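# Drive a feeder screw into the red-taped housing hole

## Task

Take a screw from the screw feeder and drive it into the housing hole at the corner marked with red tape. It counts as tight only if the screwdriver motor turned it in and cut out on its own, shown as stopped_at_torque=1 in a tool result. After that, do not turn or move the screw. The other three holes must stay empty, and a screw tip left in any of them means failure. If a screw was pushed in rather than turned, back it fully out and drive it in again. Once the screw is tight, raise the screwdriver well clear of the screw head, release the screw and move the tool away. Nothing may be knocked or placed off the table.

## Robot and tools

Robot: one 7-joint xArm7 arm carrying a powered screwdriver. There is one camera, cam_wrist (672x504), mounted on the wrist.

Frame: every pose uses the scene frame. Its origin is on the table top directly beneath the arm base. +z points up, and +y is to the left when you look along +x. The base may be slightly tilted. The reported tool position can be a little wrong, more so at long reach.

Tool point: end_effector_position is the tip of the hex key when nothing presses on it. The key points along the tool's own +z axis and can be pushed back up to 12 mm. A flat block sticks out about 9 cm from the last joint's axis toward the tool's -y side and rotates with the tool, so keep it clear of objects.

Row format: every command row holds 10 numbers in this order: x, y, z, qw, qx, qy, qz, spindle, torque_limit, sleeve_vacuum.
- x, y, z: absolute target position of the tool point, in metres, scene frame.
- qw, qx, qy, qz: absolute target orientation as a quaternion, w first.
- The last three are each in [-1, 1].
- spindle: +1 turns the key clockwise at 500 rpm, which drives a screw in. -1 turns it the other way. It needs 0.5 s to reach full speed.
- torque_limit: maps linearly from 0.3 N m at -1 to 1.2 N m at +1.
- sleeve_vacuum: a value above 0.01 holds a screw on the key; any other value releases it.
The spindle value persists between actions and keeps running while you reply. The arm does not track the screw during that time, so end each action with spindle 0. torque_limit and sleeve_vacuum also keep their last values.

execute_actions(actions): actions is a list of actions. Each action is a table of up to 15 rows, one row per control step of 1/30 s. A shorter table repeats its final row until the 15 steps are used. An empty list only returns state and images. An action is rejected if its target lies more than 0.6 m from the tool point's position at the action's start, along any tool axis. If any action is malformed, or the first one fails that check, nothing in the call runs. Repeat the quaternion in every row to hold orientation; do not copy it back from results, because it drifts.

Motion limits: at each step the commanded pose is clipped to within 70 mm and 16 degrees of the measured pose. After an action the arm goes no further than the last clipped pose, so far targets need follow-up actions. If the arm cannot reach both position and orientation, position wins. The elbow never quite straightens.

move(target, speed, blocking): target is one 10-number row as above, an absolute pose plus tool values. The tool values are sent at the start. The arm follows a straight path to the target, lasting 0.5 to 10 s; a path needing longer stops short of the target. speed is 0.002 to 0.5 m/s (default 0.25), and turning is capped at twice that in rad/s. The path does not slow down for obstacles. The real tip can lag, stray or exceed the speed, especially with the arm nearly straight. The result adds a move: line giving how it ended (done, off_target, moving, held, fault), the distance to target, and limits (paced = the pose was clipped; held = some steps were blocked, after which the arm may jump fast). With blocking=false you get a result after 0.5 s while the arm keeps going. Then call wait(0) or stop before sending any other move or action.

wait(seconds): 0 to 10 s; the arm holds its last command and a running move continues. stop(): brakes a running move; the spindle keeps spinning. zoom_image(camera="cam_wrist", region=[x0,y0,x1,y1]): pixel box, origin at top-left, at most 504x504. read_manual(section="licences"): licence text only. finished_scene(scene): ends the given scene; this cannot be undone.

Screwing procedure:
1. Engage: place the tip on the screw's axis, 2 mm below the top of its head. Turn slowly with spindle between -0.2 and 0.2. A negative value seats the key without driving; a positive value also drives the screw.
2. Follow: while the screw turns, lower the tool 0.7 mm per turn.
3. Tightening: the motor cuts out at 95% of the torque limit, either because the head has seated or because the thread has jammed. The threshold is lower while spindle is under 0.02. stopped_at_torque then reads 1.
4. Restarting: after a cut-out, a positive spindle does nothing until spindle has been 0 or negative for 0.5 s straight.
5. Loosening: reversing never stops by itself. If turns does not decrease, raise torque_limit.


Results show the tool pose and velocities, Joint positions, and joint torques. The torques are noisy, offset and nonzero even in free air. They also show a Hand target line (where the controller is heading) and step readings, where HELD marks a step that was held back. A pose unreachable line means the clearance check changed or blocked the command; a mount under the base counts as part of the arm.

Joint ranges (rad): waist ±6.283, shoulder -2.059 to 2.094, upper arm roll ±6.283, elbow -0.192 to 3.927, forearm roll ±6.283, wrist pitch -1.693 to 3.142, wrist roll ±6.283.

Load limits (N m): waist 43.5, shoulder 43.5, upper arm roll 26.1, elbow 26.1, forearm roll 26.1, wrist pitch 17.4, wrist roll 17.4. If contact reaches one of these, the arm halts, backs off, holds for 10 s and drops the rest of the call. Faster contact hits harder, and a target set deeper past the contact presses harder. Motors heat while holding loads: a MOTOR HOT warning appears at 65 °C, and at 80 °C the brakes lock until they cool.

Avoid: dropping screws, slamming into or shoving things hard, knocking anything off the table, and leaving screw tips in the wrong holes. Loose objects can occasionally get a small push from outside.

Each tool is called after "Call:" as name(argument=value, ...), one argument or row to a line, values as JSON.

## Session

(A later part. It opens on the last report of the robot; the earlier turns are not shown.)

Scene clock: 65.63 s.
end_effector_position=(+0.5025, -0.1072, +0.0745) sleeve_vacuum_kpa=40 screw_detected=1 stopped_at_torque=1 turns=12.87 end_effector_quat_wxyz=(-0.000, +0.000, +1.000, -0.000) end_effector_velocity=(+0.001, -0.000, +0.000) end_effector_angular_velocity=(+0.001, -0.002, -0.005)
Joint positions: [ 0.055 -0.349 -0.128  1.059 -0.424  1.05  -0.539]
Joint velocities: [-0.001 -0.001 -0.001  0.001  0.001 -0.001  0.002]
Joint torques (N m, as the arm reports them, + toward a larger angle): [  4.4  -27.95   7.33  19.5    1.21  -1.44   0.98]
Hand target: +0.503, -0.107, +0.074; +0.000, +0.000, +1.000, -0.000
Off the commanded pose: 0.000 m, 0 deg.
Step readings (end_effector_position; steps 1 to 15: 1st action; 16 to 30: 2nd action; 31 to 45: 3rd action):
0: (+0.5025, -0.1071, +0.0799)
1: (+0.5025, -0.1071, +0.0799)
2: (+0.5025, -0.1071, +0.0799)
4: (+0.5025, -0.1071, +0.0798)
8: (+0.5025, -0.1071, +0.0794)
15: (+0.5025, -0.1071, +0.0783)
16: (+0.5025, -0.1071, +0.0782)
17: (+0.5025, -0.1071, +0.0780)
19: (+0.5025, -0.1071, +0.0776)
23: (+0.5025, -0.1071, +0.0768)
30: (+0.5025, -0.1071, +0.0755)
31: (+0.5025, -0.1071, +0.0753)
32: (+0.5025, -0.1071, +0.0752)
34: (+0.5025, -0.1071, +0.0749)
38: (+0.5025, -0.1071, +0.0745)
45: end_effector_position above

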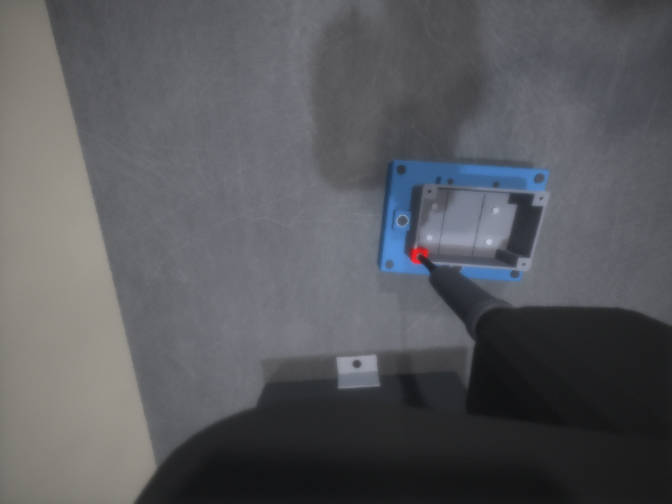

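Call:
execute_actions(
  actions=[
    [[0.5025,-0.1071,0.0745,0,0,1,0,0,0,-1],[0.5025,-0.1071,0.0745,0,0,1,0,0,0,-1],[0.5025,-0.1071,0.0746,0,0,1,0,0,0,-1],[0.5025,-0.1071,0.0748,0,0,1,0,0,0,-1],[0.5025,-0.1071,0.0751,0,0,1,0,0,0,-1],[0.5025,-0.1071,0.0755,0,0,1,0,0,0,-1],[0.5025,-0.1071,0.0760,0,0,1,0,0,0,-1],[0.5025,-0.1071,0.0766,0,0,1,0,0,0,-1],[0.5025,-0.1071,0.0773,0,0,1,0,0,0,-1],[0.5025,-0.1071,0.0781,0,0,1,0,0,0,-1],[0.5025,-0.1071,0.0790,0,0,1,0,0,0,-1],[0.5025,-0.1071,0.0801,0,0,1,0,0,0,-1],[0.5025,-0.1071,0.0814,0,0,1,0,0,0,-1],[0.5025,-0.1071,0.0829,0,0,1,0,0,0,-1],[0.5025,-0.1071,0.0847,0,0,1,0,0,0,-1]],
    [[0.5025,-0.1071,0.0869,0,0,1,0,0,0,-1],[0.5025,-0.1071,0.0895,0,0,1,0,0,0,-1],[0.5025,-0.1071,0.0926,0,0,1,0,0,0,-1],[0.5025,-0.1071,0.0962,0,0,1,0,0,0,-1],[0.5025,-0.1071,0.1003,0,0,1,0,0,0,-1],[0.5025,-0.1071,0.1049,0,0,1,0,0,0,-1],[0.5025,-0.1071,0.1100,0,0,1,0,0,0,-1],[0.5025,-0.1071,0.1155,0,0,1,0,0,0,-1],[0.5025,-0.1071,0.1214,0,0,1,0,0,0,-1],[0.5025,-0.1071,0.1276,0,0,1,0,0,0,-1],[0.5025,-0.1071,0.1341,0,0,1,0,0,0,-1],[0.5025,-0.1071,0.1408,0,0,1,0,0,0,-1],[0.5025,-0.1071,0.1476,0,0,1,0,0,0,-1],[0.5025,-0.1071,0.1545,0,0,1,0,0,0,-1],[0.5025,-0.1071,0.1613,0,0,1,0,0,0,-1]],
    [[0.5025,-0.1071,0.1680,0,0,1,0,0,0,-1],[0.5025,-0.1071,0.1745,0,0,1,0,0,0,-1],[0.5025,-0.1071,0.1807,0,0,1,0,0,0,-1],[0.5025,-0.1071,0.1865,0,0,1,0,0,0,-1],[0.5025,-0.1071,0.1919,0,0,1,0,0,0,-1],[0.5025,-0.1071,0.1968,0,0,1,0,0,0,-1],[0.5025,-0.1071,0.2011,0,0,1,0,0,0,-1],[0.5025,-0.1071,0.2048,0,0,1,0,0,0,-1],[0.5025,-0.1071,0.2079,0,0,1,0,0,0,-1],[0.5025,-0.1071,0.2104,0,0,1,0,0,0,-1],[0.5025,-0.1071,0.2123,0,0,1,0,0,0,-1],[0.5025,-0.1071,0.2136,0,0,1,0,0,0,-1],[0.5025,-0.1071,0.2143,0,0,1,0,0,0,-1],[0.5025,-0.1071,0.2145,0,0,1,0,0,0,-1],[0.5025,-0.1071,0.2145,0,0,1,0,0,0,-1]],
  ],
)

Call:
zoom_image(
  camera="cam_wrist",
  region=[360, 170, 480, 265],
)

Scene clock: 69.17 s.
end_effector_position=(+0.5027, -0.1070, +0.2124) sleeve_vacuum_kpa=0 screw_detected=0 stopped_at_torque=1 turns=12.87 end_effector_quat_wxyz=(+0.001, -0.000, +1.000, +0.000) end_effector_velocity=(-0.001, -0.001, +0.035) end_effector_angular_velocity=(-0.005, +0.018, -0.002)
Joint positions: [ 0.089 -0.409 -0.019  1.361 -0.384  1.433 -0.554]
Joint velocities: [ 0.003  0.028  0.031  0.125  0.006  0.121 -0.004]
Joint torques (N m, as the arm reports them, + toward a larger angle): [  2.74 -27.93   6.58  20.54  -0.06  -0.96   0.77]
Hand target: +0.502, -0.107, +0.214; +0.000, -0.000, +1.000, +0.000
Off the commanded pose: 0.002 m, 0 deg.
Step readings (end_effector_position; steps 1 to 15: 1st action; 16 to 30: 2nd action; 31 to 45: 3rd action):
0: (+0.5025, -0.1071, +0.0745)
1: (+0.5025, -0.1071, +0.0745)
2: (+0.5025, -0.1071, +0.0745)
4: (+0.5025, -0.1071, +0.0745)
8: (+0.5025, -0.1071, +0.0752)
15: (+0.5022, -0.1069, +0.0797)
16: (+0.5020, -0.1064, +0.0809)
17: (+0.5018, -0.1060, +0.0824)
19: (+0.5018, -0.1059, +0.0864)
23: (+0.5021, -0.1066, +0.0993)
30: (+0.5026, -0.1068, +0.1373)
31: (+0.5026, -0.1068, +0.1439)
32: (+0.5027, -0.1068, +0.1505)
34: (+0.5027, -0.1068, +0.1639)
38: (+0.5028, -0.1068, +0.1884)
45: end_effector_position above

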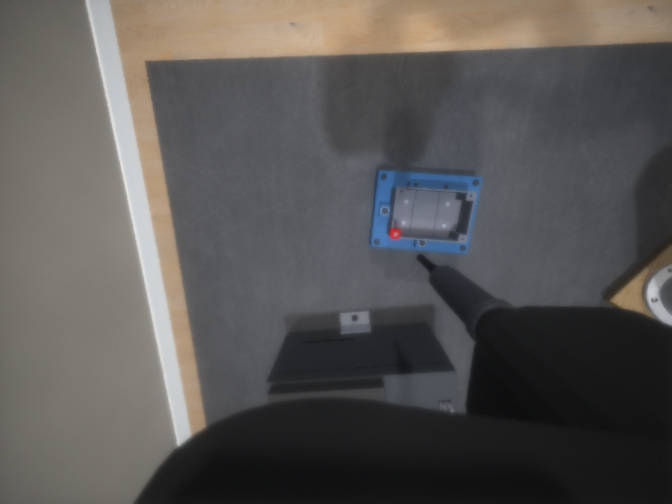

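Region (360, 170, 480, 265) of cam_wrist's 672x504 image, scaled by 4.200, with more detail than that image has; it fills the top 399 rows of this view, and the rest is white.

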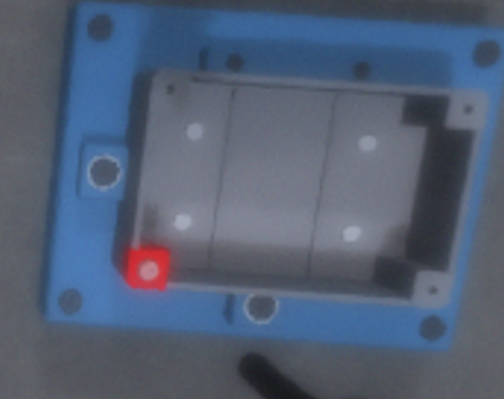

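The screw is seated in the red hole, the other three holes are empty, and the tool is lifted clear.

Call:
finished_scene(
  scene=2,
)

The scene is finished: the task was done.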